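## Task

Take two steel bushings off the turntable and put them in the crate, leaving every other bushing on the turntable. The crate must stay level and seated in its corner guides. The result must hold without the robot supporting it, and nothing the robot is touching at the end may settle more than about a fingernail's width once released.

## Robot and tools

ROBOT. Two UR-type six-joint arms, left_arm and right_arm, each carrying a Robotiq 2F-85 parallel gripper with a camera on the wrist. Bases in the scene frame: left_arm at (-0.080, +0.438, 0) m, right_arm at (+0.038, -0.663, 0) m, both turned slightly about z. The names are labels only, not sides of an image.

FRAMES. The scene frame has its origin on the table top between the arms, +z up, +x out over the table, left_arm on the +y side. Each gripper has its own axes: +z runs along the fingers away from the wrist, y is the closing direction, and a flat block juts about 9 cm toward +x. The reported end_effector_position is the midpoint between closed pads; closed fingertips extend about 19 mm past it (6 mm when open), and closing pushes the tips about 13 mm farther out, so keep clearance above surfaces. Printed positions can be slightly off at long reach.

ROW FORMAT. Every motion command uses one row of 18 numbers, each in [-1, 1], covering both arms even if one is idle: left dx, dy, dz, rx, ry, rz, left gripper position, force_limit, speed, then the same nine for the right arm. dx..rz are an offset, not a pose: a displacement from the gripper's measured pose at the start of the action, expressed in that gripper's own axes. 1.0 equals 0.6 m of travel or 180 degrees; rx, ry, rz form a single rotation vector. Optionally 12 more numbers (0 to 1) scale joint stiffness, left six then right six, in joint order; they persist until changed.

GRIPPER NUMBERS (absolute settings, not offsets). position: +1 fully open (85 mm), about -0.8 pads touching, -1 closes until blocked. force_limit: roughly 20 N per pad at -1, 128 N at 0, 235 N at +1. speed: about 20 mm/s at -1, 85 at 0, 150 at +1; faster closing squeezes a bit harder. To keep a gripper unchanged, repeat its last three numbers (a 0 is a real command). New force or speed only applies after the position changes by 0.01 or more; to loosen a grip, open first.

execute_actions(actions): a list of actions, each a table of up to 15 rows; each row lasts one 1/30 s step, and a short table repeats its final row to fill 15 steps. All rows in an action are offsets from the pose at that action's start, not cumulative. An empty list just returns state and images. Each step the commanded pose is clipped to within 100 mm and 16 degrees of the measured pose, and motion lags about 0.17 s, so large moves need several actions.

move(target, speed, stop_force, blocking): target is one 18-number row as above, offsets from the pose in the latest result. Both grippers travel straight lines that finish together, 0.5 to 10 s long. speed is in m/s, 0.002 to 0.5 (default 0.25), rotation capped at twice that in rad/s. stop_force (13 to 80 N, shared by both arms) halts an arm whose wrist sensor feels that much extra resistance; it then backs off two steps and holds. Use it only with slow, non-rotating moves, and omit it when lifting off something. blocking=false returns after 0.5 s while motion continues; it cannot be combined with stop_force. The result adds a move: line giving the outcome (done, off_target, moving, held, contact, fault), any limits (paced = pose clipped, held = steps blocked), and each gripper's remaining distance.

wait(seconds): 0 to 10 s, arms hold their last command; useful to poll a non-blocking move. stop(): brakes a running move. zoom_image(camera, region): camera is cam_left_wrist or cam_right_wrist, region [x0, y0, x1, y1] in pixels of the 504x504 image, at most 504 on a side. read_manual(section): licence text only. finished_scene(scene): ends scene 1 or 2 for good; call only once the goal is met and stable.

RESULTS. Each arm's state line gives gripper position (m), quaternion wxyz and velocities in the scene frame, plus Hand target lines, joint positions and torques, and wrist force/torque in the gripper's axes (offset up to about 5.5 N, noise up to 3.4 N, saturates near 100 N; pressing on a surface reads as force pointing back into the arm). object_status: 0 moving, 1 blocked while opening, 2 blocked while closing (a grip), 3 reached target or pads met. position_measured is in counts: 3 open, 78 about 60 mm, 130 about 40 mm, 180 about 20 mm, 230 pads together. A pose unreachable line means a clearance check altered that arm's command.

HAZARDS. A joint torque over its limit, or 150 N of outside force, freezes that arm for 10 s. Arms are stiff, so aiming even slightly past a hard contact can fault. Do not let the arms collide, do not knock items off the table, avoid drops and slams, and watch for MOTOR HOT warnings from holding loads. Parts may occasionally be tugged or nudged by outside disturbances. Release bushings inside the crate and withdraw so nothing relies on the gripper.

Each tool is called after "Call:" by a JSON object that holds its "method" and its "body".

## Session

Call:
{"method": "execute_actions", "body": {"actions": []}}

Call:
{"method": "wait", "body": {"seconds": 2}}

Scene clock: 0.00 s.
left_arm: end_effector_position=(+0.9370, +0.8197, +0.2247) position_measured=3 object_status=3 end_effector_quat_wxyz=(-0.002, +0.504, +0.862, +0.054) end_effector_velocity=(-0.000, +0.001, +0.001) end_effector_angular_velocity=(+0.000, -0.000, +0.001) | right_arm: end_effector_position=(+1.0309, -0.2709, +0.1755) position_measured=3 object_status=3 end_effector_quat_wxyz=(-0.389, +0.560, +0.714, +0.158) end_effector_velocity=(+0.000, -0.000, -0.001) end_effector_angular_velocity=(-0.001, +0.001, -0.000)
Joint positions: left_arm=[ 0.32  -0.906  1.177 -1.909 -1.485  1.235] | right_arm=[ 0.059 -0.73   1.022 -1.35  -0.837  1.151]
Joint velocities: left_arm=[ 0.001 -0.001 -0.     0.    -0.     0.001] | right_arm=[-0.     0.001 -0.    -0.    -0.001  0.   ]
Joint torques (N m, as the arm reports them, + toward a larger angle): no reading
Wrist force (N, on the end effector, along its own x y z axes, offset not removed): no reading
Wrist torque (N m, same axes, about the end effector's origin, offset not removed): no reading
Hand target (left_arm): +0.937, +0.820, +0.225; -0.002, +0.504, +0.862, +0.054
Hand target (right_arm): +1.031, -0.271, +0.176; -0.389, +0.560, +0.714, +0.158
Joint stiffness scale: left_arm=[1. 1. 1. 1. 1. 1.] | right_arm=[1. 1. 1. 1. 1. 1.]

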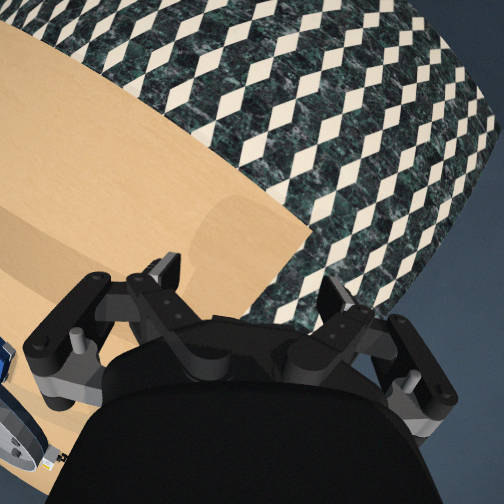

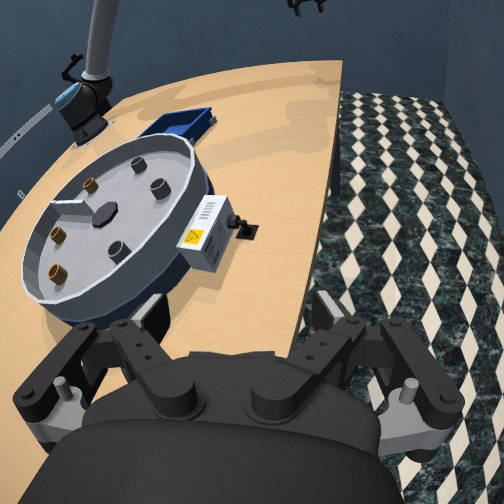

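Scene clock: 2.00 s.
left_arm: end_effector_position=(+0.9370, +0.8197, +0.2247) position_measured=3 object_status=3 end_effector_quat_wxyz=(-0.002, +0.504, +0.862, +0.054) end_effector_velocity=(+0.000, -0.002, -0.000) end_effector_angular_velocity=(-0.000, +0.000, -0.002) | right_arm: end_effector_position=(+1.0309, -0.2709, +0.1755) position_measured=3 object_status=3 end_effector_quat_wxyz=(-0.389, +0.560, +0.714, +0.158) end_effector_velocity=(-0.000, -0.001, +0.000) end_effector_angular_velocity=(-0.000, +0.000, -0.001)
Joint positions: left_arm=[ 0.32  -0.906  1.177 -1.909 -1.485  1.235] | right_arm=[ 0.059 -0.73   1.022 -1.35  -0.837  1.151]
Joint velocities: left_arm=[-0.002 -0.     0.001 -0.    -0.    -0.   ] | right_arm=[-0.001 -0.001  0.001 -0.    -0.     0.   ]
Joint torques (N m, as the arm reports them, + toward a larger angle): left_arm=[  3.67 -96.68 -51.87  -4.79   0.48   0.03] | right_arm=[   1.84 -121.55  -43.52   -2.92    1.68    0.2 ]
Wrist force (N, on the end effector, along its own x y z axes, offset not removed): left_arm=[4.5 2.6 0.5] | right_arm=[-0.5 -0.7 -0.4]
Wrist torque (N m, same axes, about the end effector's origin, offset not removed): left_arm=[0.83 -0.84 -0.03] | right_arm=[-0.25 0.22 -0.14]
Hand target (left_arm): +0.937, +0.820, +0.225; -0.002, +0.504, +0.862, +0.054
Hand target (right_arm): +1.031, -0.271, +0.176; -0.389, +0.560, +0.714, +0.158
Joint stiffness scale: left_arm=[1. 1. 1. 1. 1. 1.] | right_arm=[1. 1. 1. 1. 1. 1.]
wait: 2.00 s; at rest by 0.17 s

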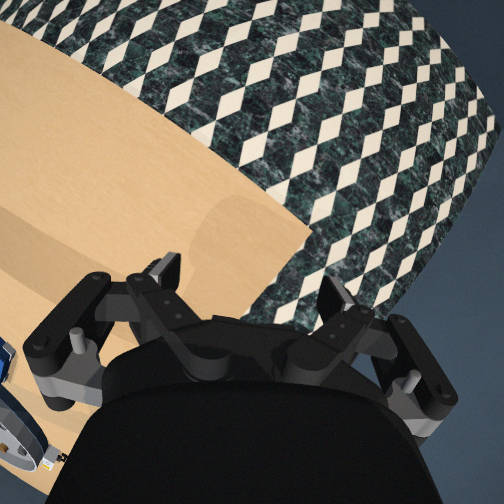

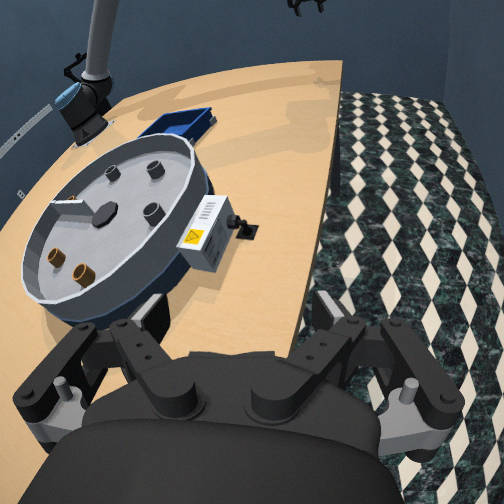

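Call:
{"method": "move", "body": {"target": [-0.65,-0.97,-0.545,0.0245,-0.0245,0.163,1,0,0,0,0,0,0,0,0,1,0,0], "speed": 0.4}}

Call:
{"method": "wait", "body": {"seconds": 10}}

Call:
{"method": "wait", "body": {"seconds": 2}}

Scene clock: 5.00 s.
left_arm: end_effector_position=(+0.6070, +0.1667, +0.4731) position_measured=3 object_status=3 end_effector_quat_wxyz=(-0.002, +0.708, +0.707, +0.002) end_effector_velocity=(-0.001, -0.000, +0.000) end_effector_angular_velocity=(+0.001, +0.001, +0.001) | right_arm: end_effector_position=(+1.0309, -0.2709, +0.1755) position_measured=3 object_status=3 end_effector_quat_wxyz=(-0.389, +0.560, +0.714, +0.158) end_effector_velocity=(+0.000, -0.000, -0.001) end_effector_angular_velocity=(+0.000, +0.001, -0.001)
Joint positions: left_arm=[-0.47  -1.525  1.568 -1.61  -1.566  0.956] | right_arm=[ 0.059 -0.73   1.022 -1.35  -0.837  1.151]
Joint velocities: left_arm=[-0.001 -0.    -0.     0.002  0.    -0.002] | right_arm=[-0.     0.001  0.    -0.     0.     0.   ]
Joint torques (N m, as the arm reports them, + toward a larger angle): left_arm=[  3.25 -49.47 -53.96  -3.97  -0.16  -0.55] | right_arm=[   1.79 -121.65  -43.5    -2.91    1.62    0.32]
Wrist force (N, on the end effector, along its own x y z axes, offset not removed): left_arm=[3.9 3.1 0.4] | right_arm=[0.2 -0.8 -0.6]
Wrist torque (N m, same axes, about the end effector's origin, offset not removed): left_arm=[0.83 -0.74 0.02] | right_arm=[-0.31 0.11 -0.10]
Hand target (left_arm): +0.607, +0.167, +0.473; -0.003, +0.707, +0.707, +0.001
Hand target (right_arm): +1.031, -0.271, +0.176; -0.389, +0.560, +0.714, +0.158
Off the commanded pose (left_arm): 0.001 m, 0 deg.
Off the commanded pose (right_arm): 0.000 m, 0 deg.
Joint stiffness scale: left_arm=[1. 1. 1. 1. 1. 1.] | right_arm=[1. 1. 1. 1. 1. 1.]
move: done

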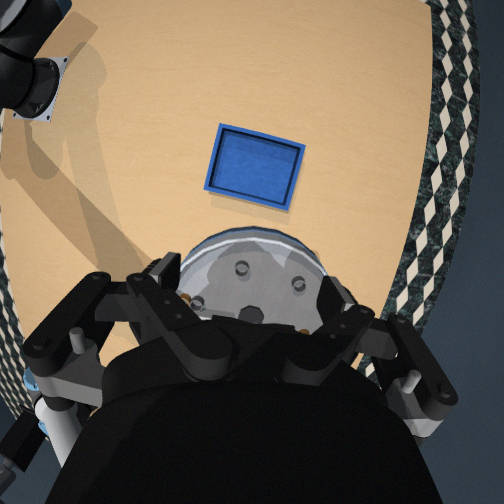

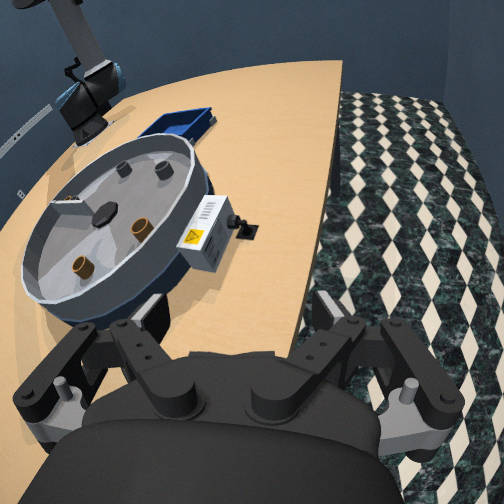

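Scene clock: 15.00 s.
left_arm: end_effector_position=(+0.6069, +0.1667, +0.4731) position_measured=3 object_status=3 end_effector_quat_wxyz=(-0.002, +0.708, +0.707, +0.002) end_effector_velocity=(+0.000, +0.000, +0.000) end_effector_angular_velocity=(+0.000, +0.000, +0.001) | right_arm: end_effector_position=(+1.0309, -0.2709, +0.1755) position_measured=3 object_status=3 end_effector_quat_wxyz=(-0.389, +0.560, +0.714, +0.158) end_effector_velocity=(-0.001, +0.000, -0.001) end_effector_angular_velocity=(-0.000, +0.001, +0.001)
Joint positions: left_arm=[-0.47  -1.525  1.568 -1.61  -1.566  0.956] | right_arm=[ 0.059 -0.73   1.022 -1.35  -0.837  1.151]
Joint velocities: left_arm=[ 0. -0. -0.  0. -0. -0.] | right_arm=[ 0.    -0.001  0.002  0.    -0.    -0.001]
Joint torques (N m, as the arm reports them, + toward a larger angle): left_arm=[  3.64 -48.29 -53.47  -4.01  -0.08  -0.58] | right_arm=[   2.68 -121.41  -43.48   -3.04    1.83    0.03]
Wrist force (N, on the end effector, along its own x y z axes, offset not removed): left_arm=[3.4 1.8 -1.8] | right_arm=[0.7 -1.1 -2.1]
Wrist torque (N m, same axes, about the end effector's origin, offset not removed): left_arm=[0.54 -0.61 -0.07] | right_arm=[-0.31 0.03 -0.13]
Hand target (left_arm): +0.607, +0.167, +0.473; -0.003, +0.707, +0.707, +0.001
Hand target (right_arm): +1.031, -0.271, +0.176; -0.389, +0.560, +0.714, +0.158
Off the commanded pose (left_arm): 0.001 m, 0 deg.
Off the commanded pose (right_arm): 0.000 m, 0 deg.
Joint stiffness scale: left_arm=[1. 1. 1. 1. 1. 1.] | right_arm=[1. 1. 1. 1. 1. 1.]
wait: 10.00 s; at rest by 0.17 s

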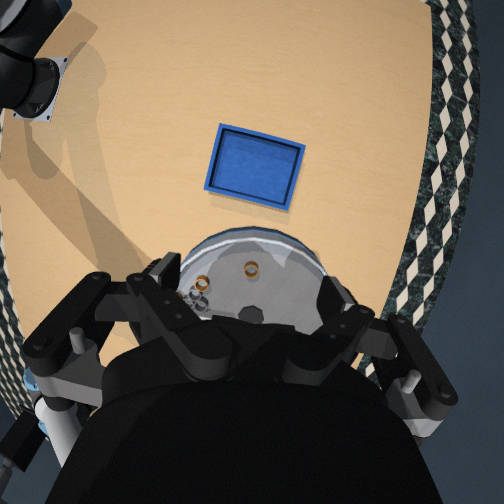

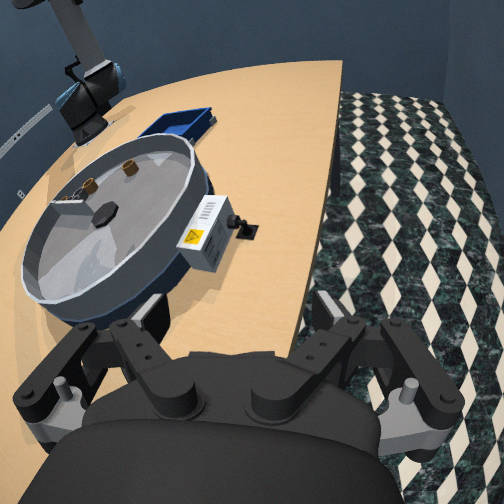

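Scene clock: 17.00 s.
left_arm: end_effector_position=(+0.6069, +0.1667, +0.4731) position_measured=3 object_status=3 end_effector_quat_wxyz=(-0.002, +0.708, +0.707, +0.002) end_effector_velocity=(+0.000, -0.000, +0.000) end_effector_angular_velocity=(-0.000, -0.001, -0.000) | right_arm: end_effector_position=(+1.0309, -0.2709, +0.1755) position_measured=3 object_status=3 end_effector_quat_wxyz=(-0.389, +0.560, +0.714, +0.158) end_effector_velocity=(-0.000, +0.000, +0.001) end_effector_angular_velocity=(-0.001, -0.000, +0.000)
Joint positions: left_arm=[-0.47  -1.525  1.568 -1.61  -1.566  0.956] | right_arm=[ 0.059 -0.73   1.022 -1.35  -0.837  1.151]
Joint velocities: left_arm=[-0. -0. -0. -0.  0. -0.] | right_arm=[ 0.    -0.    -0.    -0.    -0.001  0.001]
Joint torques (N m, as the arm reports them, + toward a larger angle): left_arm=[  1.75 -50.23 -53.81  -4.15  -0.2   -0.54] | right_arm=[   3.2  -122.15  -43.81   -2.7     1.78   -0.01]
Wrist force (N, on the end effector, along its own x y z axes, offset not removed): left_arm=[4.9 2.9 -0.3] | right_arm=[-2.8 -1.3 -0.4]
Wrist torque (N m, same axes, about the end effector's origin, offset not removed): left_arm=[0.80 -0.91 -0.06] | right_arm=[-0.36 0.60 -0.11]
Hand target (left_arm): +0.607, +0.167, +0.473; -0.003, +0.707, +0.707, +0.001
Hand target (right_arm): +1.031, -0.271, +0.176; -0.389, +0.560, +0.714, +0.158
Off the commanded pose (left_arm): 0.001 m, 0 deg.
Off the commanded pose (right_arm): 0.000 m, 0 deg.
Joint stiffness scale: left_arm=[1. 1. 1. 1. 1. 1.] | right_arm=[1. 1. 1. 1. 1. 1.]
wait: 2.00 s; at rest by 0.17 s

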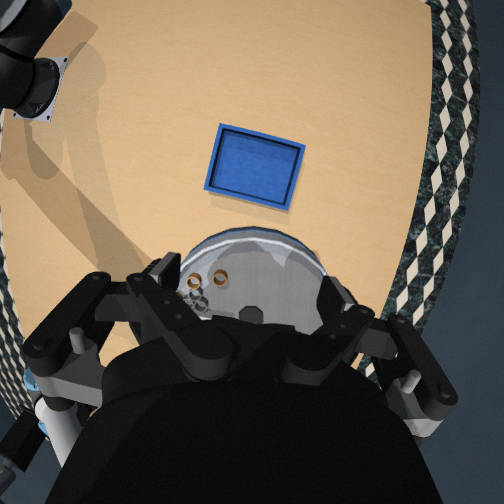

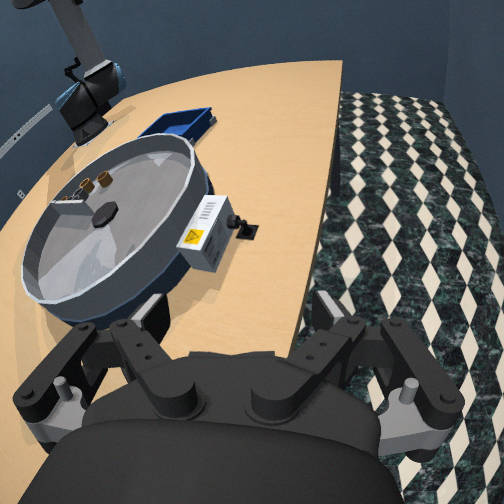

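Call:
{"method": "move", "body": {"target": [-0.33,-0.2,0.3,0,0,0,1,0,0,0,0,0,0,0,0,1,0,0]}}

Call:
{"method": "zoom_image", "body": {"camera": "cam_left_wrist", "region": [130,100,370,340]}}

Scene clock: 18.90 s.
left_arm: end_effector_position=(+0.4864, -0.0311, +0.2901) position_measured=3 object_status=3 end_effector_quat_wxyz=(-0.004, +0.708, +0.706, +0.003) end_effector_velocity=(+0.002, -0.000, +0.001) end_effector_angular_velocity=(-0.004, -0.003, +0.005) | right_arm: end_effector_position=(+1.0309, -0.2709, +0.1755) position_measured=3 object_status=3 end_effector_quat_wxyz=(-0.389, +0.560, +0.714, +0.158) end_effector_velocity=(-0.000, -0.000, -0.002) end_effector_angular_velocity=(-0.000, +0.001, +0.001)
Joint positions: left_arm=[-0.787 -1.467  1.832 -1.927 -1.567  0.642] | right_arm=[ 0.059 -0.73   1.022 -1.35  -0.837  1.151]
Joint velocities: left_arm=[ 0.002 -0.    -0.001 -0.004 -0.    -0.003] | right_arm=[-0.     0.002  0.    -0.    -0.001 -0.001]
Joint torques (N m, as the arm reports them, + toward a larger angle): left_arm=[  4.15 -55.23 -50.7   -5.36   0.34  -0.28] | right_arm=[   1.82 -121.87  -43.84   -2.88    1.82   -0.22]
Wrist force (N, on the end effector, along its own x y z axes, offset not removed): left_arm=[4.9 0.9 1.5] | right_arm=[-0.8 0.7 -0.7]
Wrist torque (N m, same axes, about the end effector's origin, offset not removed): left_arm=[0.37 -0.84 -0.01] | right_arm=[0.07 0.17 -0.14]
Hand target (left_arm): +0.487, -0.031, +0.292; -0.002, +0.708, +0.707, +0.002
Hand target (right_arm): +1.031, -0.271, +0.176; -0.389, +0.560, +0.714, +0.158
Off the commanded pose (left_arm): 0.002 m, 0 deg.
Off the commanded pose (right_arm): 0.000 m, 0 deg.
Joint stiffness scale: left_arm=[1. 1. 1. 1. 1. 1.] | right_arm=[1. 1. 1. 1. 1. 1.]
move: done

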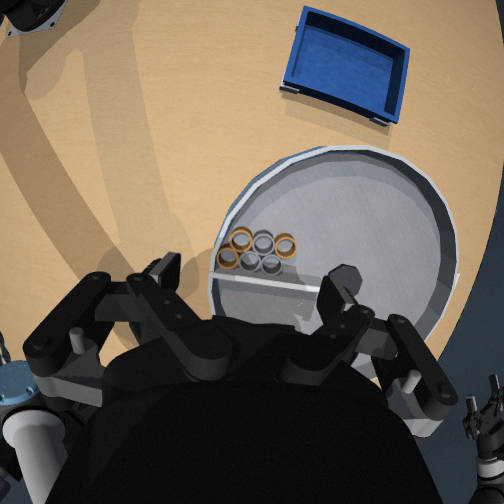

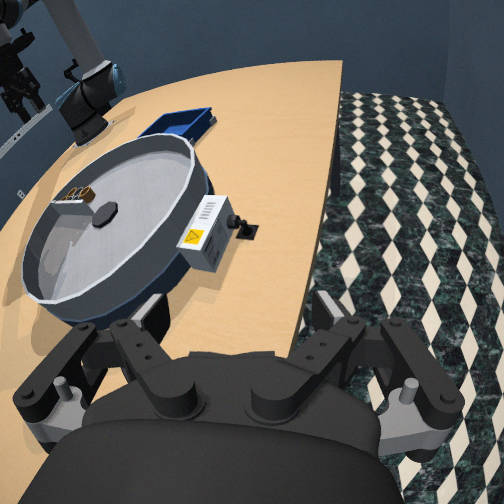

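Region (130, 100, 370, 340) of cam_left_wrist's 504x504 image, scaled by 2.100, with more detail than that image has.

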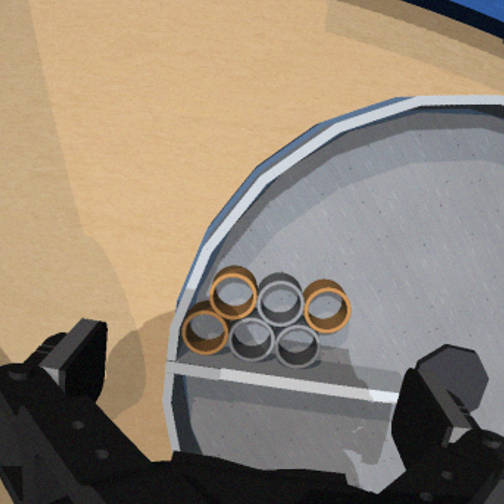

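Call:
{"method": "move", "body": {"target": [-0.05,0.03,0.15,0,0,0,1,0,0,0,0,0,0,0,0,1,0,0], "speed": 0.15}}

Call:
{"method": "zoom_image", "body": {"camera": "cam_left_wrist", "region": [130,100,370,340]}}

Scene clock: 20.33 s.
left_arm: end_effector_position=(+0.5045, -0.0595, +0.1981) position_measured=3 object_status=3 end_effector_quat_wxyz=(-0.006, +0.708, +0.706, +0.003) end_effector_velocity=(+0.002, -0.001, +0.000) end_effector_angular_velocity=(-0.005, -0.004, +0.001) | right_arm: end_effector_position=(+1.0309, -0.2709, +0.1755) position_measured=3 object_status=3 end_effector_quat_wxyz=(-0.389, +0.560, +0.714, +0.158) end_effector_velocity=(-0.000, +0.001, -0.001) end_effector_angular_velocity=(+0.001, +0.002, +0.000)
Joint positions: left_arm=[-0.79  -1.348  1.867 -2.078 -1.567  0.639] | right_arm=[ 0.059 -0.73   1.022 -1.35  -0.837  1.151]
Joint velocities: left_arm=[ 0.001  0.001 -0.    -0.007  0.    -0.   ] | right_arm=[0.001 0.001 0.001 0.    0.001 0.   ]
Joint torques (N m, as the arm reports them, + toward a larger angle): left_arm=[  0.22 -61.49 -47.14  -5.25   0.18  -0.8 ] | right_arm=[   3.21 -122.91  -43.96   -2.58    1.81   -0.15]
Wrist force (N, on the end effector, along its own x y z axes, offset not removed): left_arm=[3.3 2.7 0.6] | right_arm=[-2.7 -1.4 -2.2]
Wrist torque (N m, same axes, about the end effector's origin, offset not removed): left_arm=[0.76 -0.67 -0.01] | right_arm=[-0.43 0.59 -0.12]
Hand target (left_arm): +0.504, -0.060, +0.200; -0.004, +0.708, +0.706, +0.003
Hand target (right_arm): +1.031, -0.271, +0.176; -0.389, +0.560, +0.714, +0.158
Off the commanded pose (left_arm): 0.002 m, 0 deg.
Off the commanded pose (right_arm): 0.000 m, 0 deg.
Joint stiffness scale: left_arm=[1. 1. 1. 1. 1. 1.] | right_arm=[1. 1. 1. 1. 1. 1.]
move: done

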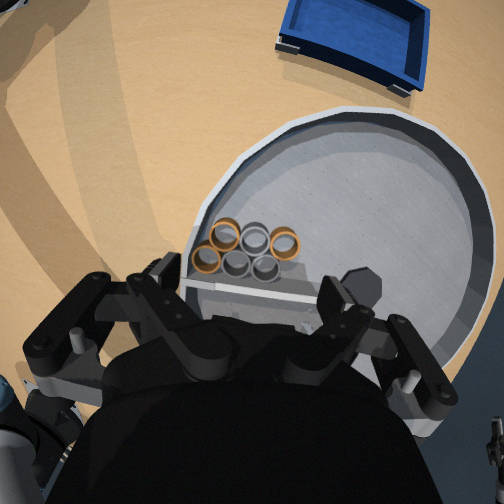

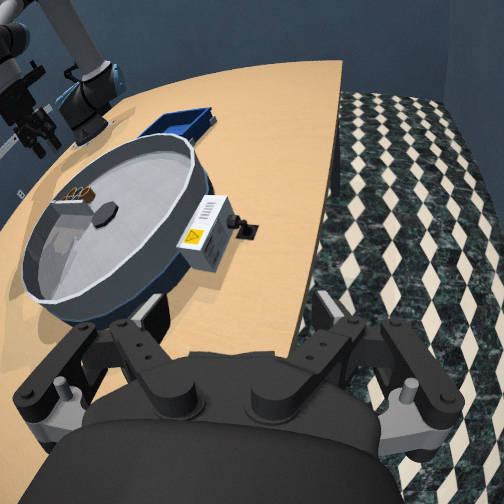

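Region (130, 100, 370, 340) of cam_left_wrist's 504x504 image, scaled by 2.100, with more detail than that image has.

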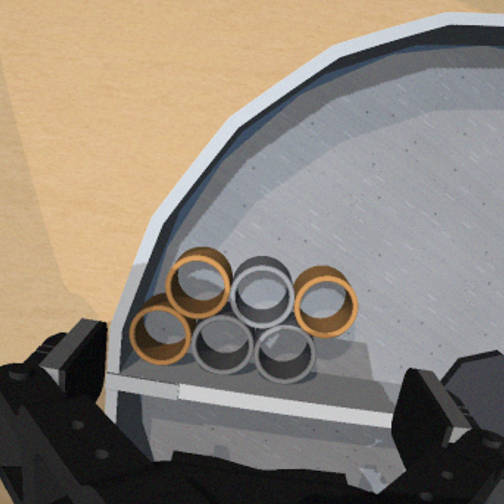

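Call:
{"method": "move", "body": {"target": [0.016,0.012,0.1,0,0,0.5,-0.28,-0.6,0,0,0,0,0,0,0,1,0,0], "speed": 0.4}}

Call:
{"method": "move", "body": {"target": [0,0,0.03,0,-0.14,0,-0.28,-0.6,0,0,0,0,0,0,0,1,0,0], "speed": 0.2}}

Call:
{"method": "zoom_image", "body": {"camera": "cam_left_wrist", "region": [130,100,370,340]}}

Scene clock: 23.50 s.
left_arm: end_effector_position=(+0.5116, -0.0510, +0.1408) position_measured=164 object_status=3 end_effector_quat_wxyz=(-0.005, +1.000, -0.002, -0.001) end_effector_velocity=(+0.000, +0.000, -0.000) end_effector_angular_velocity=(-0.001, +0.001, -0.011) | right_arm: end_effector_position=(+1.0309, -0.2709, +0.1755) position_measured=3 object_status=3 end_effector_quat_wxyz=(-0.389, +0.560, +0.714, +0.158) end_effector_velocity=(-0.000, -0.000, +0.001) end_effector_angular_velocity=(-0.001, +0.000, -0.001)
Joint positions: left_arm=[-0.776 -1.296  1.919 -2.184 -1.565  2.223] | right_arm=[ 0.059 -0.73   1.022 -1.35  -0.837  1.151]
Joint velocities: left_arm=[ 0.001  0.001  0.    -0.001 -0.001  0.013] | right_arm=[-0.    -0.001  0.     0.    -0.     0.002]
Joint torques (N m, as the arm reports them, + toward a larger angle): left_arm=[  5.17 -58.09 -41.96  -5.01  -0.53  -0.12] | right_arm=[   1.13 -121.21  -43.4    -2.9     1.9     0.16]
Wrist force (N, on the end effector, along its own x y z axes, offset not removed): left_arm=[3.9 2.6 1.0] | right_arm=[0.6 0.2 -3.7]
Wrist torque (N m, same axes, about the end effector's origin, offset not removed): left_arm=[0.74 -0.68 -0.04] | right_arm=[-0.05 0.08 -0.10]
Hand target (left_arm): +0.511, -0.049, +0.138; -0.006, +1.000, -0.002, -0.002
Hand target (right_arm): +1.031, -0.271, +0.176; -0.389, +0.560, +0.714, +0.158
Off the commanded pose (left_arm): 0.003 m, 0 deg.
Off the commanded pose (right_arm): 0.000 m, 0 deg.
Joint stiffness scale: left_arm=[1. 1. 1. 1. 1. 1.] | right_arm=[1. 1. 1. 1. 1. 1.]
move: done

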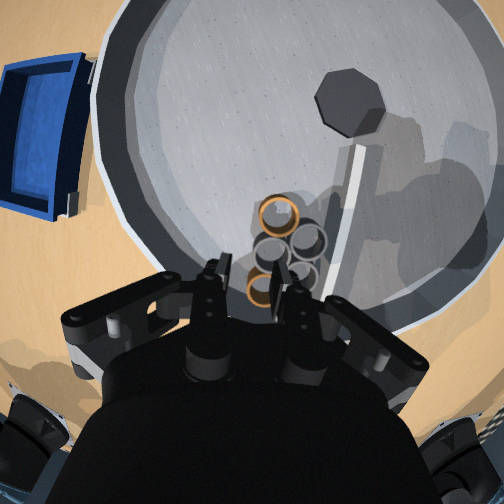

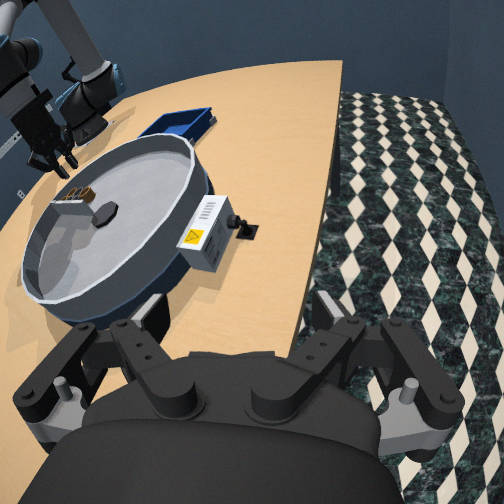

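Scene clock: 25.13 s.
left_arm: end_effector_position=(+0.5106, -0.0497, +0.1214) position_measured=164 object_status=3 end_effector_quat_wxyz=(-0.006, +0.976, -0.000, -0.219) end_effector_velocity=(+0.001, -0.003, +0.005) end_effector_angular_velocity=(-0.006, +0.002, -0.005) | right_arm: end_effector_position=(+1.0309, -0.2709, +0.1755) position_measured=3 object_status=3 end_effector_quat_wxyz=(-0.389, +0.560, +0.714, +0.158) end_effector_velocity=(+0.000, +0.000, +0.001) end_effector_angular_velocity=(+0.000, -0.002, +0.001)
Joint positions: left_arm=[-0.657 -1.136  1.71  -1.818 -1.874  2.389] | right_arm=[ 0.059 -0.73   1.022 -1.35  -0.837  1.151]
Joint velocities: left_arm=[-0.001 -0.    -0.009  0.008 -0.004  0.006] | right_arm=[ 0.    -0.    -0.001 -0.    -0.    -0.001]
Joint torques (N m, as the arm reports them, + toward a larger angle): left_arm=[  2.8  -73.75 -46.6   -2.83  -1.29   0.01] | right_arm=[   0.98 -122.42  -43.53   -3.05    1.85    0.23]
Wrist force (N, on the end effector, along its own x y z axes, offset not removed): left_arm=[4.9 2.1 -0.3] | right_arm=[-0.8 -3.2 -0.6]
Wrist torque (N m, same axes, about the end effector's origin, offset not removed): left_arm=[0.67 -0.91 -0.03] | right_arm=[-0.64 0.19 -0.14]
Hand target (left_arm): +0.511, -0.051, +0.123; -0.005, +0.976, -0.001, -0.219
Hand target (right_arm): +1.031, -0.271, +0.176; -0.389, +0.560, +0.714, +0.158
Off the commanded pose (left_arm): 0.002 m, 0 deg.
Off the commanded pose (right_arm): 0.000 m, 0 deg.
Joint stiffness scale: left_arm=[1. 1. 1. 1. 1. 1.] | right_arm=[1. 1. 1. 1. 1. 1.]
move: done

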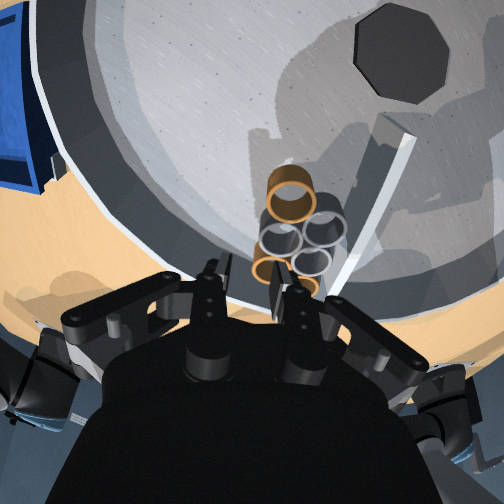

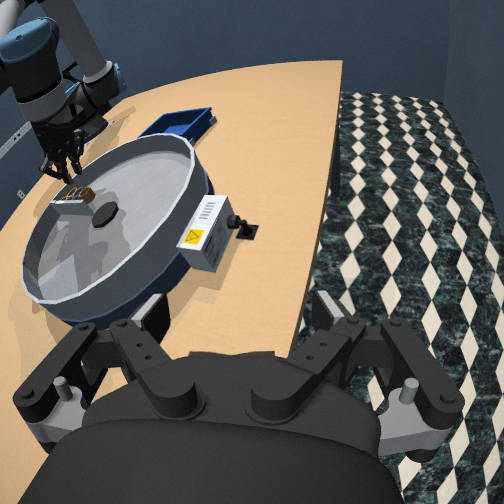

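Region (130, 100, 370, 340) of cam_left_wrist's 504x504 image, scaled by 2.100, with more detail than that image has.

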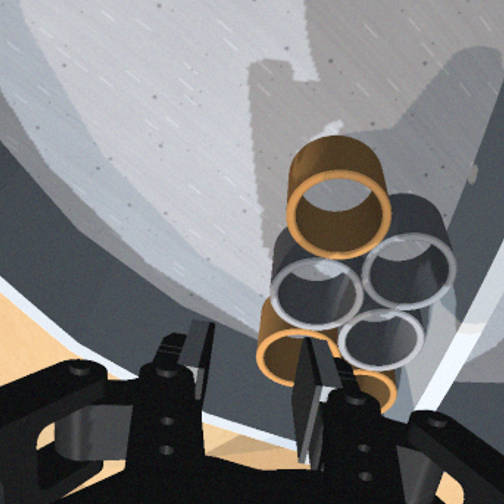

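Descend 15 mm vertically, shifting 2 mm to -y.

Call:
{"method": "move", "body": {"target": [0.0107,0.004,0.0226,0,0,0,-0.28,-0.6,0,0,0,0,0,0,0,1,0,0], "speed": 0.03, "stop_force": 15}}

Call:
{"method": "zoom_image", "body": {"camera": "cam_left_wrist", "region": [130,100,370,340]}}

Scene clock: 26.20 s.
left_arm: end_effector_position=(+0.5121, -0.0514, +0.1081) position_measured=164 object_status=3 end_effector_quat_wxyz=(-0.006, +0.976, +0.000, -0.218) end_effector_velocity=(+0.001, -0.001, +0.001) end_effector_angular_velocity=(-0.003, -0.003, +0.000) | right_arm: end_effector_position=(+1.0309, -0.2709, +0.1755) position_measured=3 object_status=3 end_effector_quat_wxyz=(-0.389, +0.560, +0.714, +0.158) end_effector_velocity=(+0.000, +0.000, -0.000) end_effector_angular_velocity=(+0.001, -0.000, -0.000)
Joint positions: left_arm=[-0.657 -1.122  1.715 -1.84  -1.874  2.388] | right_arm=[ 0.059 -0.73   1.022 -1.35  -0.837  1.151]
Joint velocities: left_arm=[ 0.    -0.    -0.001 -0.003  0.     0.   ] | right_arm=[-0.     0.     0.     0.     0.001 -0.001]
Joint torques (N m, as the arm reports them, + toward a larger angle): left_arm=[ -0.21 -72.95 -42.69  -3.83  -0.83  -0.54] | right_arm=[   2.87 -121.13  -43.19   -2.62    1.72    0.08]
Wrist force (N, on the end effector, along its own x y z axes, offset not removed): left_arm=[6.0 1.0 0.5] | right_arm=[-0.2 0.5 -1.0]
Wrist torque (N m, same axes, about the end effector's origin, offset not removed): left_arm=[0.43 -1.11 0.03] | right_arm=[0.01 0.25 -0.11]
Hand target (left_arm): +0.511, -0.052, +0.106; -0.006, +0.976, -0.000, -0.219
Hand target (right_arm): +1.031, -0.271, +0.176; -0.389, +0.560, +0.714, +0.158
Off the commanded pose (left_arm): 0.002 m, 0 deg.
Off the commanded pose (right_arm): 0.000 m, 0 deg.
Joint stiffness scale: left_arm=[1. 1. 1. 1. 1. 1.] | right_arm=[1. 1. 1. 1. 1. 1.]
move: done

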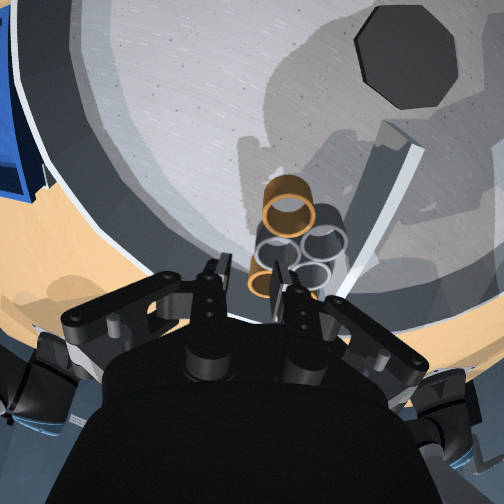

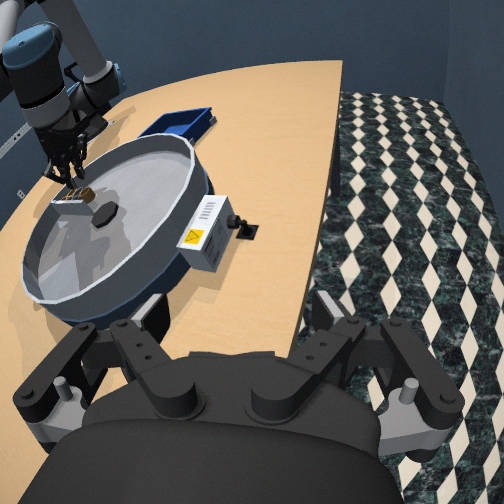

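Region (130, 100, 370, 340) of cam_left_wrist's 504x504 image, scaled by 2.100, with more detail than that image has.

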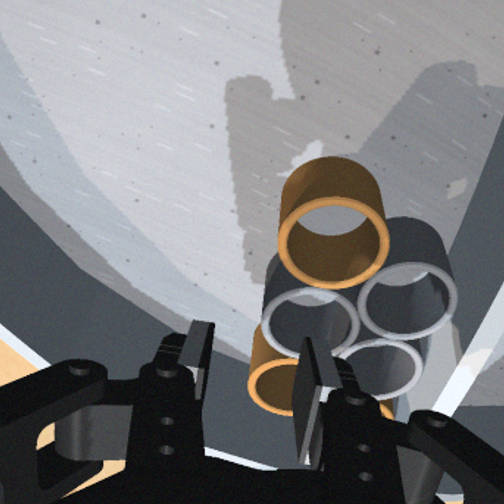

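Call:
{"method": "move", "body": {"target": [0.006,-0.004,-0.003,0,0,0,-0.28,-0.6,0,0,0,0,0,0,0,1,0,0], "speed": 0.03}}

Call:
{"method": "move", "body": {"target": [0.018,0,0.038,0,0,0,-0.28,-0.6,0,0,0,0,0,0,0,1,0,0], "speed": 0.008, "stop_force": 13}}

Call:
{"method": "zoom_image", "body": {"camera": "cam_left_wrist", "region": [130,100,370,340]}}

Scene clock: 27.13 s.
left_arm: end_effector_position=(+0.5144, -0.0493, +0.1090) position_measured=164 object_status=3 end_effector_quat_wxyz=(-0.005, +0.976, -0.000, -0.218) end_effector_velocity=(+0.001, +0.001, +0.001) end_effector_angular_velocity=(-0.000, -0.000, +0.002) | right_arm: end_effector_position=(+1.0309, -0.2709, +0.1755) position_measured=3 object_status=3 end_effector_quat_wxyz=(-0.389, +0.560, +0.714, +0.158) end_effector_velocity=(+0.000, +0.000, +0.001) end_effector_angular_velocity=(+0.000, -0.002, +0.001)
Joint positions: left_arm=[-0.653 -1.122  1.714 -1.838 -1.874  2.393] | right_arm=[ 0.059 -0.73   1.022 -1.35  -0.837  1.151]
Joint velocities: left_arm=[ 0.001 -0.001 -0.001  0.001 -0.    -0.   ] | right_arm=[ 0.    -0.    -0.001  0.    -0.    -0.001]
Joint torques (N m, as the arm reports them, + toward a larger angle): left_arm=[  3.75 -71.04 -46.24  -2.92  -0.06   0.51] | right_arm=[   2.5  -122.31  -44.03   -2.86    2.03    0.02]
Wrist force (N, on the end effector, along its own x y z axes, offset not removed): left_arm=[3.8 2.3 1.5] | right_arm=[-0.4 -1.0 -1.3]
Wrist torque (N m, same axes, about the end effector's origin, offset not removed): left_arm=[0.60 -0.63 0.02] | right_arm=[-0.28 0.14 -0.14]
Hand target (left_arm): +0.516, -0.049, +0.108; -0.006, +0.976, +0.000, -0.218
Hand target (right_arm): +1.031, -0.271, +0.176; -0.389, +0.560, +0.714, +0.158
Off the commanded pose (left_arm): 0.002 m, 0 deg.
Off the commanded pose (right_arm): 0.000 m, 0 deg.
Joint stiffness scale: left_arm=[1. 1. 1. 1. 1. 1.] | right_arm=[1. 1. 1. 1. 1. 1.]
move: done

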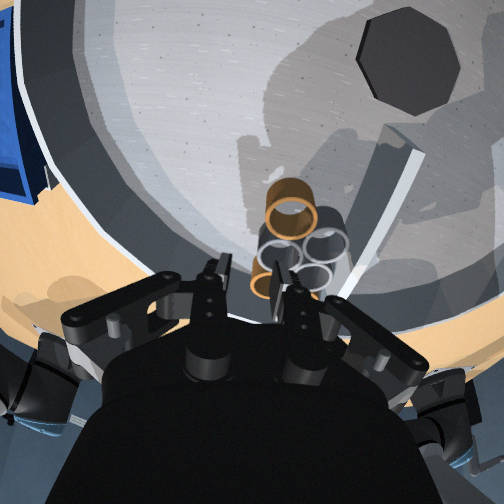

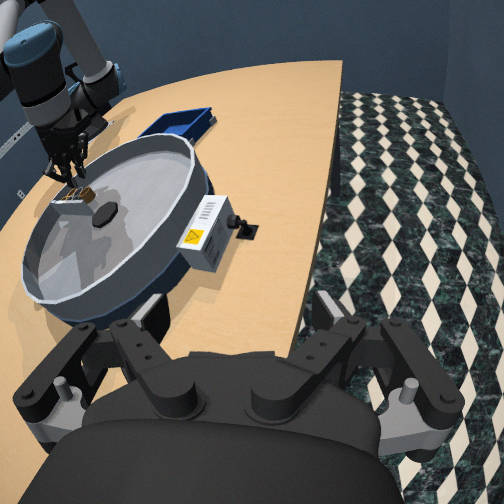

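Scene clock: 30.50 s.
left_arm: end_effector_position=(+0.5154, -0.0503, +0.0872) position_measured=164 object_status=3 end_effector_quat_wxyz=(-0.004, +0.976, -0.000, -0.217) end_effector_velocity=(-0.001, -0.000, -0.004) end_effector_angular_velocity=(+0.002, +0.002, +0.000) | right_arm: end_effector_position=(+1.0309, -0.2709, +0.1755) position_measured=3 object_status=3 end_effector_quat_wxyz=(-0.389, +0.560, +0.714, +0.158) end_effector_velocity=(+0.000, +0.001, +0.001) end_effector_angular_velocity=(-0.000, -0.000, +0.000)
Joint positions: left_arm=[-0.653 -1.101  1.727 -1.876 -1.874  2.393] | right_arm=[ 0.059 -0.73   1.022 -1.35  -0.837  1.151]
Joint velocities: left_arm=[-0.001  0.004  0.002 -0.003  0.    -0.002] | right_arm=[ 0.001  0.    -0.002  0.     0.     0.001]
Joint torques (N m, as the arm reports them, + toward a larger angle): left_arm=[  2.81 -70.11 -40.41  -4.06  -0.58   0.1 ] | right_arm=[   0.86 -121.81  -43.77   -2.86    1.67    0.06]
Wrist force (N, on the end effector, along its own x y z axes, offset not removed): left_arm=[5.0 2.2 -0.5] | right_arm=[0.4 -3.0 -1.6]
Wrist torque (N m, same axes, about the end effector's origin, offset not removed): left_arm=[0.71 -0.93 -0.02] | right_arm=[-0.60 0.10 -0.08]
Hand target (left_arm): +0.514, -0.049, +0.084; -0.005, +0.976, -0.000, -0.218
Hand target (right_arm): +1.031, -0.271, +0.176; -0.389, +0.560, +0.714, +0.158
Off the commanded pose (left_arm): 0.004 m, 0 deg.
Off the commanded pose (right_arm): 0.000 m, 0 deg.
Joint stiffness scale: left_arm=[1. 1. 1. 1. 1. 1.] | right_arm=[1. 1. 1. 1. 1. 1.]
move: off_target (left_arm)

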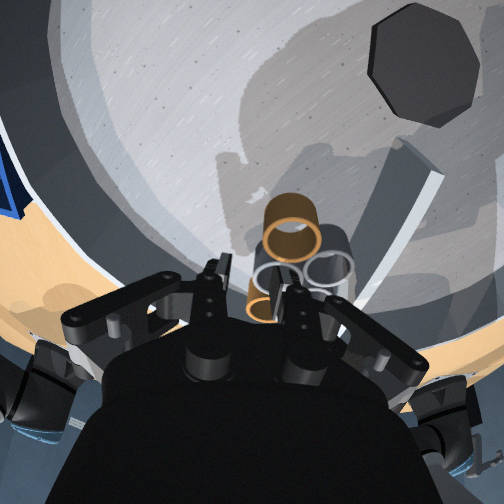

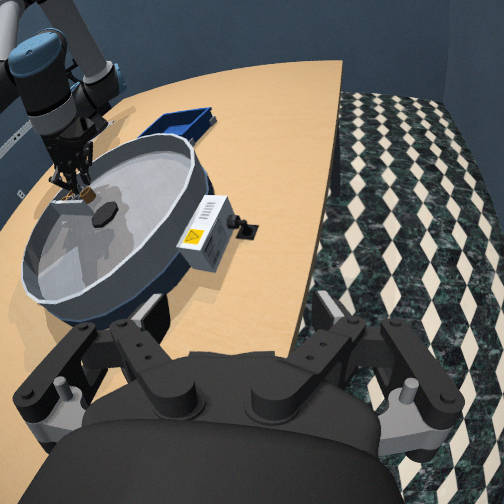

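Region (130, 100, 370, 340) of cam_left_wrist's 504x504 image, scaled by 2.100, with more detail than that image has.

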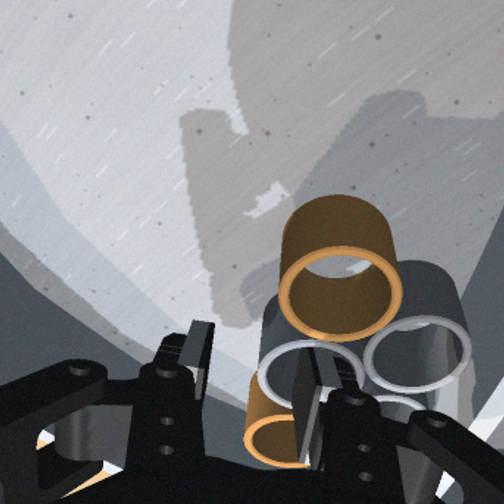

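The tip appears to be inside the bore; closing.

Call:
{"method": "move", "body": {"target": [0,0,0.004,0,0,0,-1,-0.3,-0.6,0,0,0,0,0,0,1,0,0], "speed": 0.01}}

Call:
{"method": "move", "body": {"target": [-0.08,0,-0.17,0,0,0,-1,-0.3,-0.6,0,0,0,0,0,0,1,0,0], "speed": 0.1}}

Scene clock: 31.33 s.
left_arm: end_effector_position=(+0.5160, -0.0513, +0.0877) position_measured=215 object_status=2 end_effector_quat_wxyz=(-0.002, +0.976, -0.001, -0.216) end_effector_velocity=(+0.002, -0.000, +0.001) end_effector_angular_velocity=(-0.003, -0.003, +0.002) | right_arm: end_effector_position=(+1.0309, -0.2709, +0.1755) position_measured=3 object_status=3 end_effector_quat_wxyz=(-0.389, +0.560, +0.714, +0.158) end_effector_velocity=(+0.000, +0.000, +0.002) end_effector_angular_velocity=(+0.000, -0.002, +0.001)
Joint positions: left_arm=[-0.653 -1.101  1.727 -1.88  -1.875  2.393] | right_arm=[ 0.059 -0.73   1.022 -1.35  -0.837  1.151]
Joint velocities: left_arm=[ 0.002 -0.    -0.002 -0.002 -0.     0.   ] | right_arm=[ 0.    -0.001 -0.001  0.    -0.    -0.001]
Joint torques (N m, as the arm reports them, + toward a larger angle): left_arm=[  1.15 -73.29 -40.28  -3.83  -0.28  -0.47] | right_arm=[   2.74 -122.88  -43.91   -2.81    1.62   -0.01]
Wrist force (N, on the end effector, along its own x y z axes, offset not removed): left_arm=[2.7 2.5 1.3] | right_arm=[-2.0 -1.0 -1.3]
Wrist torque (N m, same axes, about the end effector's origin, offset not removed): left_arm=[0.56 -0.71 0.00] | right_arm=[-0.32 0.43 -0.08]
Hand target (left_arm): +0.514, -0.050, +0.085; -0.004, +0.976, -0.000, -0.217
Hand target (right_arm): +1.031, -0.271, +0.176; -0.389, +0.560, +0.714, +0.158
Off the commanded pose (left_arm): 0.003 m, 0 deg.
Off the commanded pose (right_arm): 0.000 m, 0 deg.
Joint stiffness scale: left_arm=[1. 1. 1. 1. 1. 1.] | right_arm=[1. 1. 1. 1. 1. 1.]
move: done

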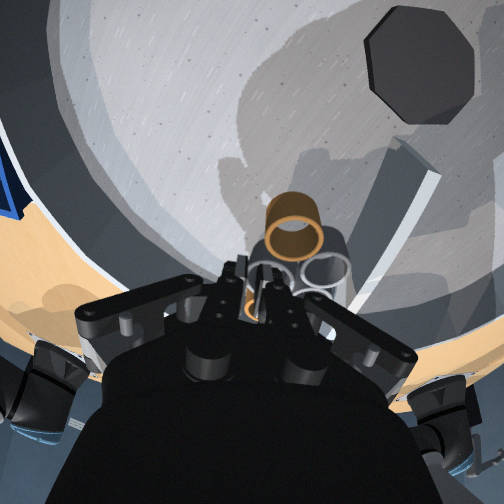

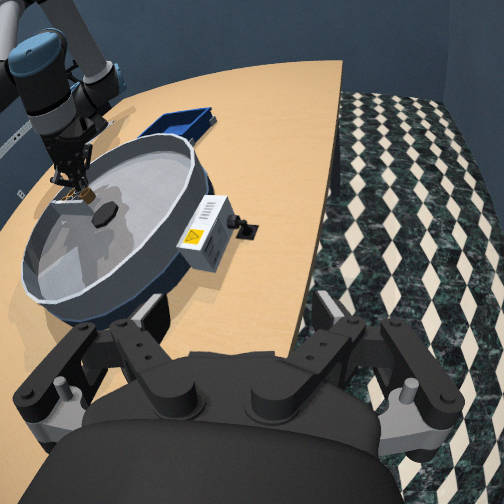

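Scene clock: 32.93 s.
left_arm: end_effector_position=(+0.5160, -0.0513, +0.2009) position_measured=215 object_status=2 end_effector_quat_wxyz=(-0.001, +0.977, -0.001, -0.215) end_effector_velocity=(-0.000, +0.003, -0.000) end_effector_angular_velocity=(+0.005, +0.005, +0.004) | right_arm: end_effector_position=(+1.0309, -0.2709, +0.1755) position_measured=3 object_status=3 end_effector_quat_wxyz=(-0.389, +0.560, +0.714, +0.158) end_effector_velocity=(+0.000, +0.000, -0.000) end_effector_angular_velocity=(+0.000, +0.000, +0.000)
Joint positions: left_arm=[-0.653 -1.197  1.641 -1.701 -1.875  2.393] | right_arm=[ 0.059 -0.73   1.022 -1.35  -0.837  1.151]
Joint velocities: left_arm=[ 0.003 -0.    -0.     0.007  0.    -0.001] | right_arm=[ 0.  0. -0. -0.  0.  0.]
Joint torques (N m, as the arm reports them, + toward a larger angle): left_arm=[  1.14 -71.02 -48.06  -2.94  -0.74  -0.42] | right_arm=[   1.91 -120.19  -44.07   -2.96    1.76    0.13]
Wrist force (N, on the end effector, along its own x y z axes, offset not removed): left_arm=[4.1 1.9 2.7] | right_arm=[-1.8 -1.3 0.2]
Wrist torque (N m, same axes, about the end effector's origin, offset not removed): left_arm=[0.65 -0.69 -0.05] | right_arm=[-0.33 0.45 -0.13]
Hand target (left_arm): +0.515, -0.052, +0.200; -0.002, +0.976, -0.001, -0.216
Hand target (right_arm): +1.031, -0.271, +0.176; -0.389, +0.560, +0.714, +0.158
Off the commanded pose (left_arm): 0.001 m, 0 deg.
Off the commanded pose (right_arm): 0.000 m, 0 deg.
Joint stiffness scale: left_arm=[1. 1. 1. 1. 1. 1.] | right_arm=[1. 1. 1. 1. 1. 1.]
move: done

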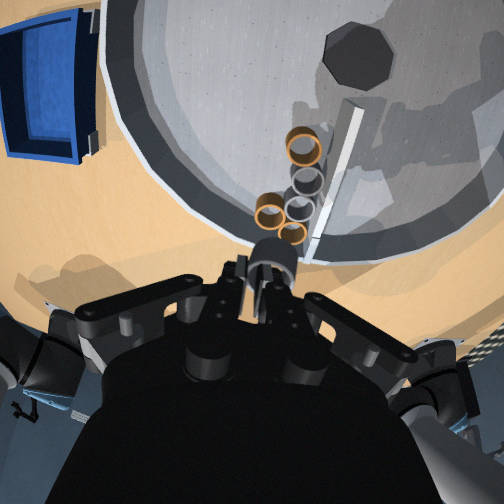

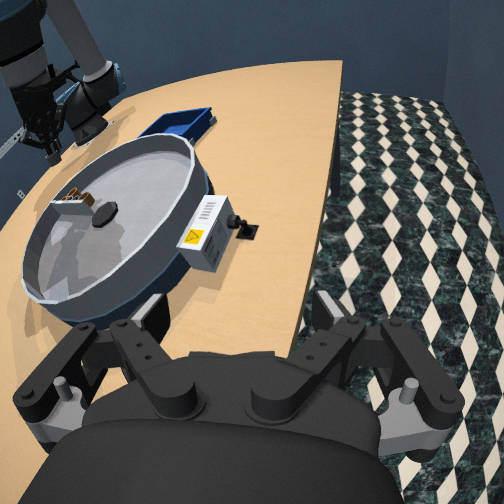

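Call:
{"method": "move", "body": {"target": [0.082,-0.5,-0.038,0,0,0,-1,-0.3,-0.6,0,0,0,0,0,0,1,0,0]}}

Call:
{"method": "move", "body": {"target": [0.06,0,0.13,0,0,0,-1,-0.3,-0.6,0,0,0,0,0,0,1,0,0], "speed": 0.1}}

Scene clock: 34.93 s.
left_arm: end_effector_position=(+0.5709, +0.2483, +0.2013) position_measured=215 object_status=2 end_effector_quat_wxyz=(-0.000, +0.977, +0.000, -0.215) end_effector_velocity=(+0.001, +0.000, +0.000) end_effector_angular_velocity=(-0.000, -0.001, -0.001) | right_arm: end_effector_position=(+1.0309, -0.2709, +0.1755) position_measured=3 object_status=3 end_effector_quat_wxyz=(-0.389, +0.560, +0.714, +0.158) end_effector_velocity=(-0.000, +0.000, +0.000) end_effector_angular_velocity=(-0.001, -0.000, +0.000)
Joint positions: left_arm=[-0.315 -1.31   1.778 -1.646 -1.759  2.719] | right_arm=[ 0.059 -0.73   1.022 -1.35  -0.837  1.151]
Joint velocities: left_arm=[ 0.     0.    -0.001  0.     0.001  0.001] | right_arm=[ 0.    -0.     0.    -0.    -0.001  0.   ]
Joint torques (N m, as the arm reports them, + toward a larger angle): left_arm=[  1.59 -63.06 -45.81  -2.59   0.2    0.42] | right_arm=[   1.86 -120.8   -43.4    -2.75    2.      0.21]
Wrist force (N, on the end effector, along its own x y z axes, offset not removed): left_arm=[4.4 3.5 1.9] | right_arm=[-1.5 -1.1 -3.0]
Wrist torque (N m, same axes, about the end effector's origin, offset not removed): left_arm=[0.91 -0.77 -0.02] | right_arm=[-0.32 0.36 -0.15]
Hand target (left_arm): +0.570, +0.248, +0.201; -0.001, +0.976, -0.001, -0.216
Hand target (right_arm): +1.031, -0.271, +0.176; -0.389, +0.560, +0.714, +0.158
Off the commanded pose (left_arm): 0.000 m, 0 deg.
Off the commanded pose (right_arm): 0.000 m, 0 deg.
Joint stiffness scale: left_arm=[1. 1. 1. 1. 1. 1.] | right_arm=[1. 1. 1. 1. 1. 1.]
move: done

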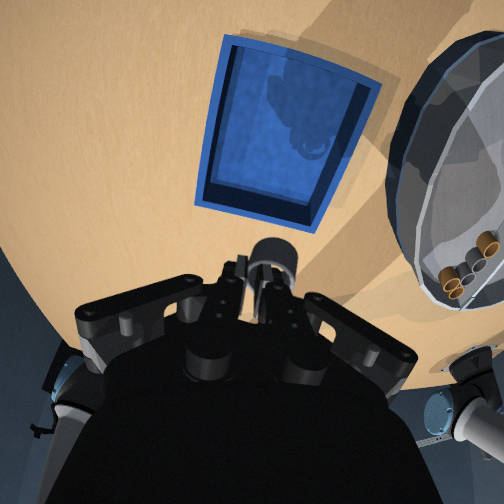

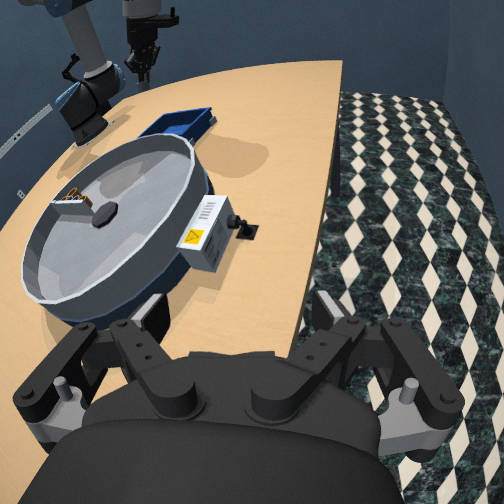

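Scene clock: 36.23 s.
left_arm: end_effector_position=(+0.5707, +0.2484, +0.1152) position_measured=215 object_status=2 end_effector_quat_wxyz=(-0.000, +0.976, +0.000, -0.216) end_effector_velocity=(+0.003, -0.001, +0.001) end_effector_angular_velocity=(-0.003, -0.007, +0.001) | right_arm: end_effector_position=(+1.0309, -0.2709, +0.1755) position_measured=3 object_status=3 end_effector_quat_wxyz=(-0.389, +0.560, +0.714, +0.158) end_effector_velocity=(+0.000, -0.000, -0.001) end_effector_angular_velocity=(+0.000, +0.001, -0.001)
Joint positions: left_arm=[-0.315 -1.235  1.851 -1.792 -1.759  2.719] | right_arm=[ 0.059 -0.73   1.022 -1.35  -0.837  1.151]
Joint velocities: left_arm=[ 0.001 -0.    -0.001 -0.006  0.    -0.001] | right_arm=[-0.     0.001 -0.    -0.     0.    -0.   ]
Joint torques (N m, as the arm reports them, + toward a larger angle): left_arm=[  1.56 -65.76 -43.77  -3.87  -0.52  -0.1 ] | right_arm=[   2.   -123.14  -44.08   -2.82    1.81    0.33]
Wrist force (N, on the end effector, along its own x y z axes, offset not removed): left_arm=[5.2 0.6 0.1] | right_arm=[-1.9 -1.7 -1.5]
Wrist torque (N m, same axes, about the end effector's origin, offset not removed): left_arm=[0.29 -0.96 -0.02] | right_arm=[-0.42 0.43 -0.13]
Hand target (left_arm): +0.571, +0.248, +0.115; -0.000, +0.977, +0.000, -0.215
Hand target (right_arm): +1.031, -0.271, +0.176; -0.389, +0.560, +0.714, +0.158
Off the commanded pose (left_arm): 0.000 m, 0 deg.
Off the commanded pose (right_arm): 0.000 m, 0 deg.
Joint stiffness scale: left_arm=[1. 1. 1. 1. 1. 1.] | right_arm=[1. 1. 1. 1. 1. 1.]
move: done

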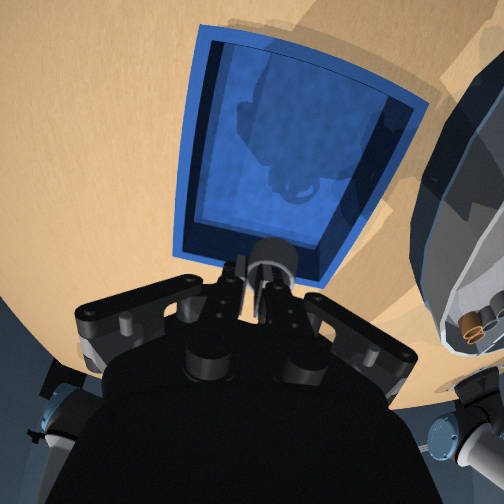

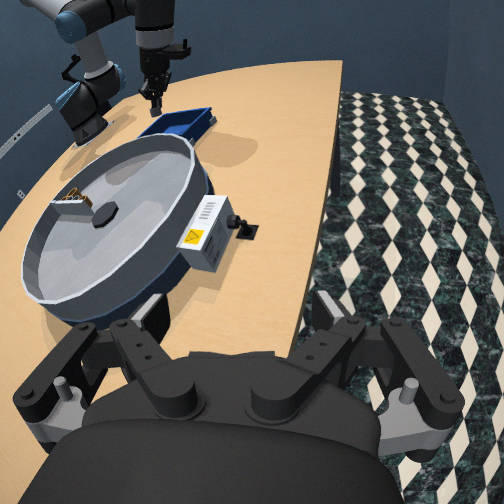

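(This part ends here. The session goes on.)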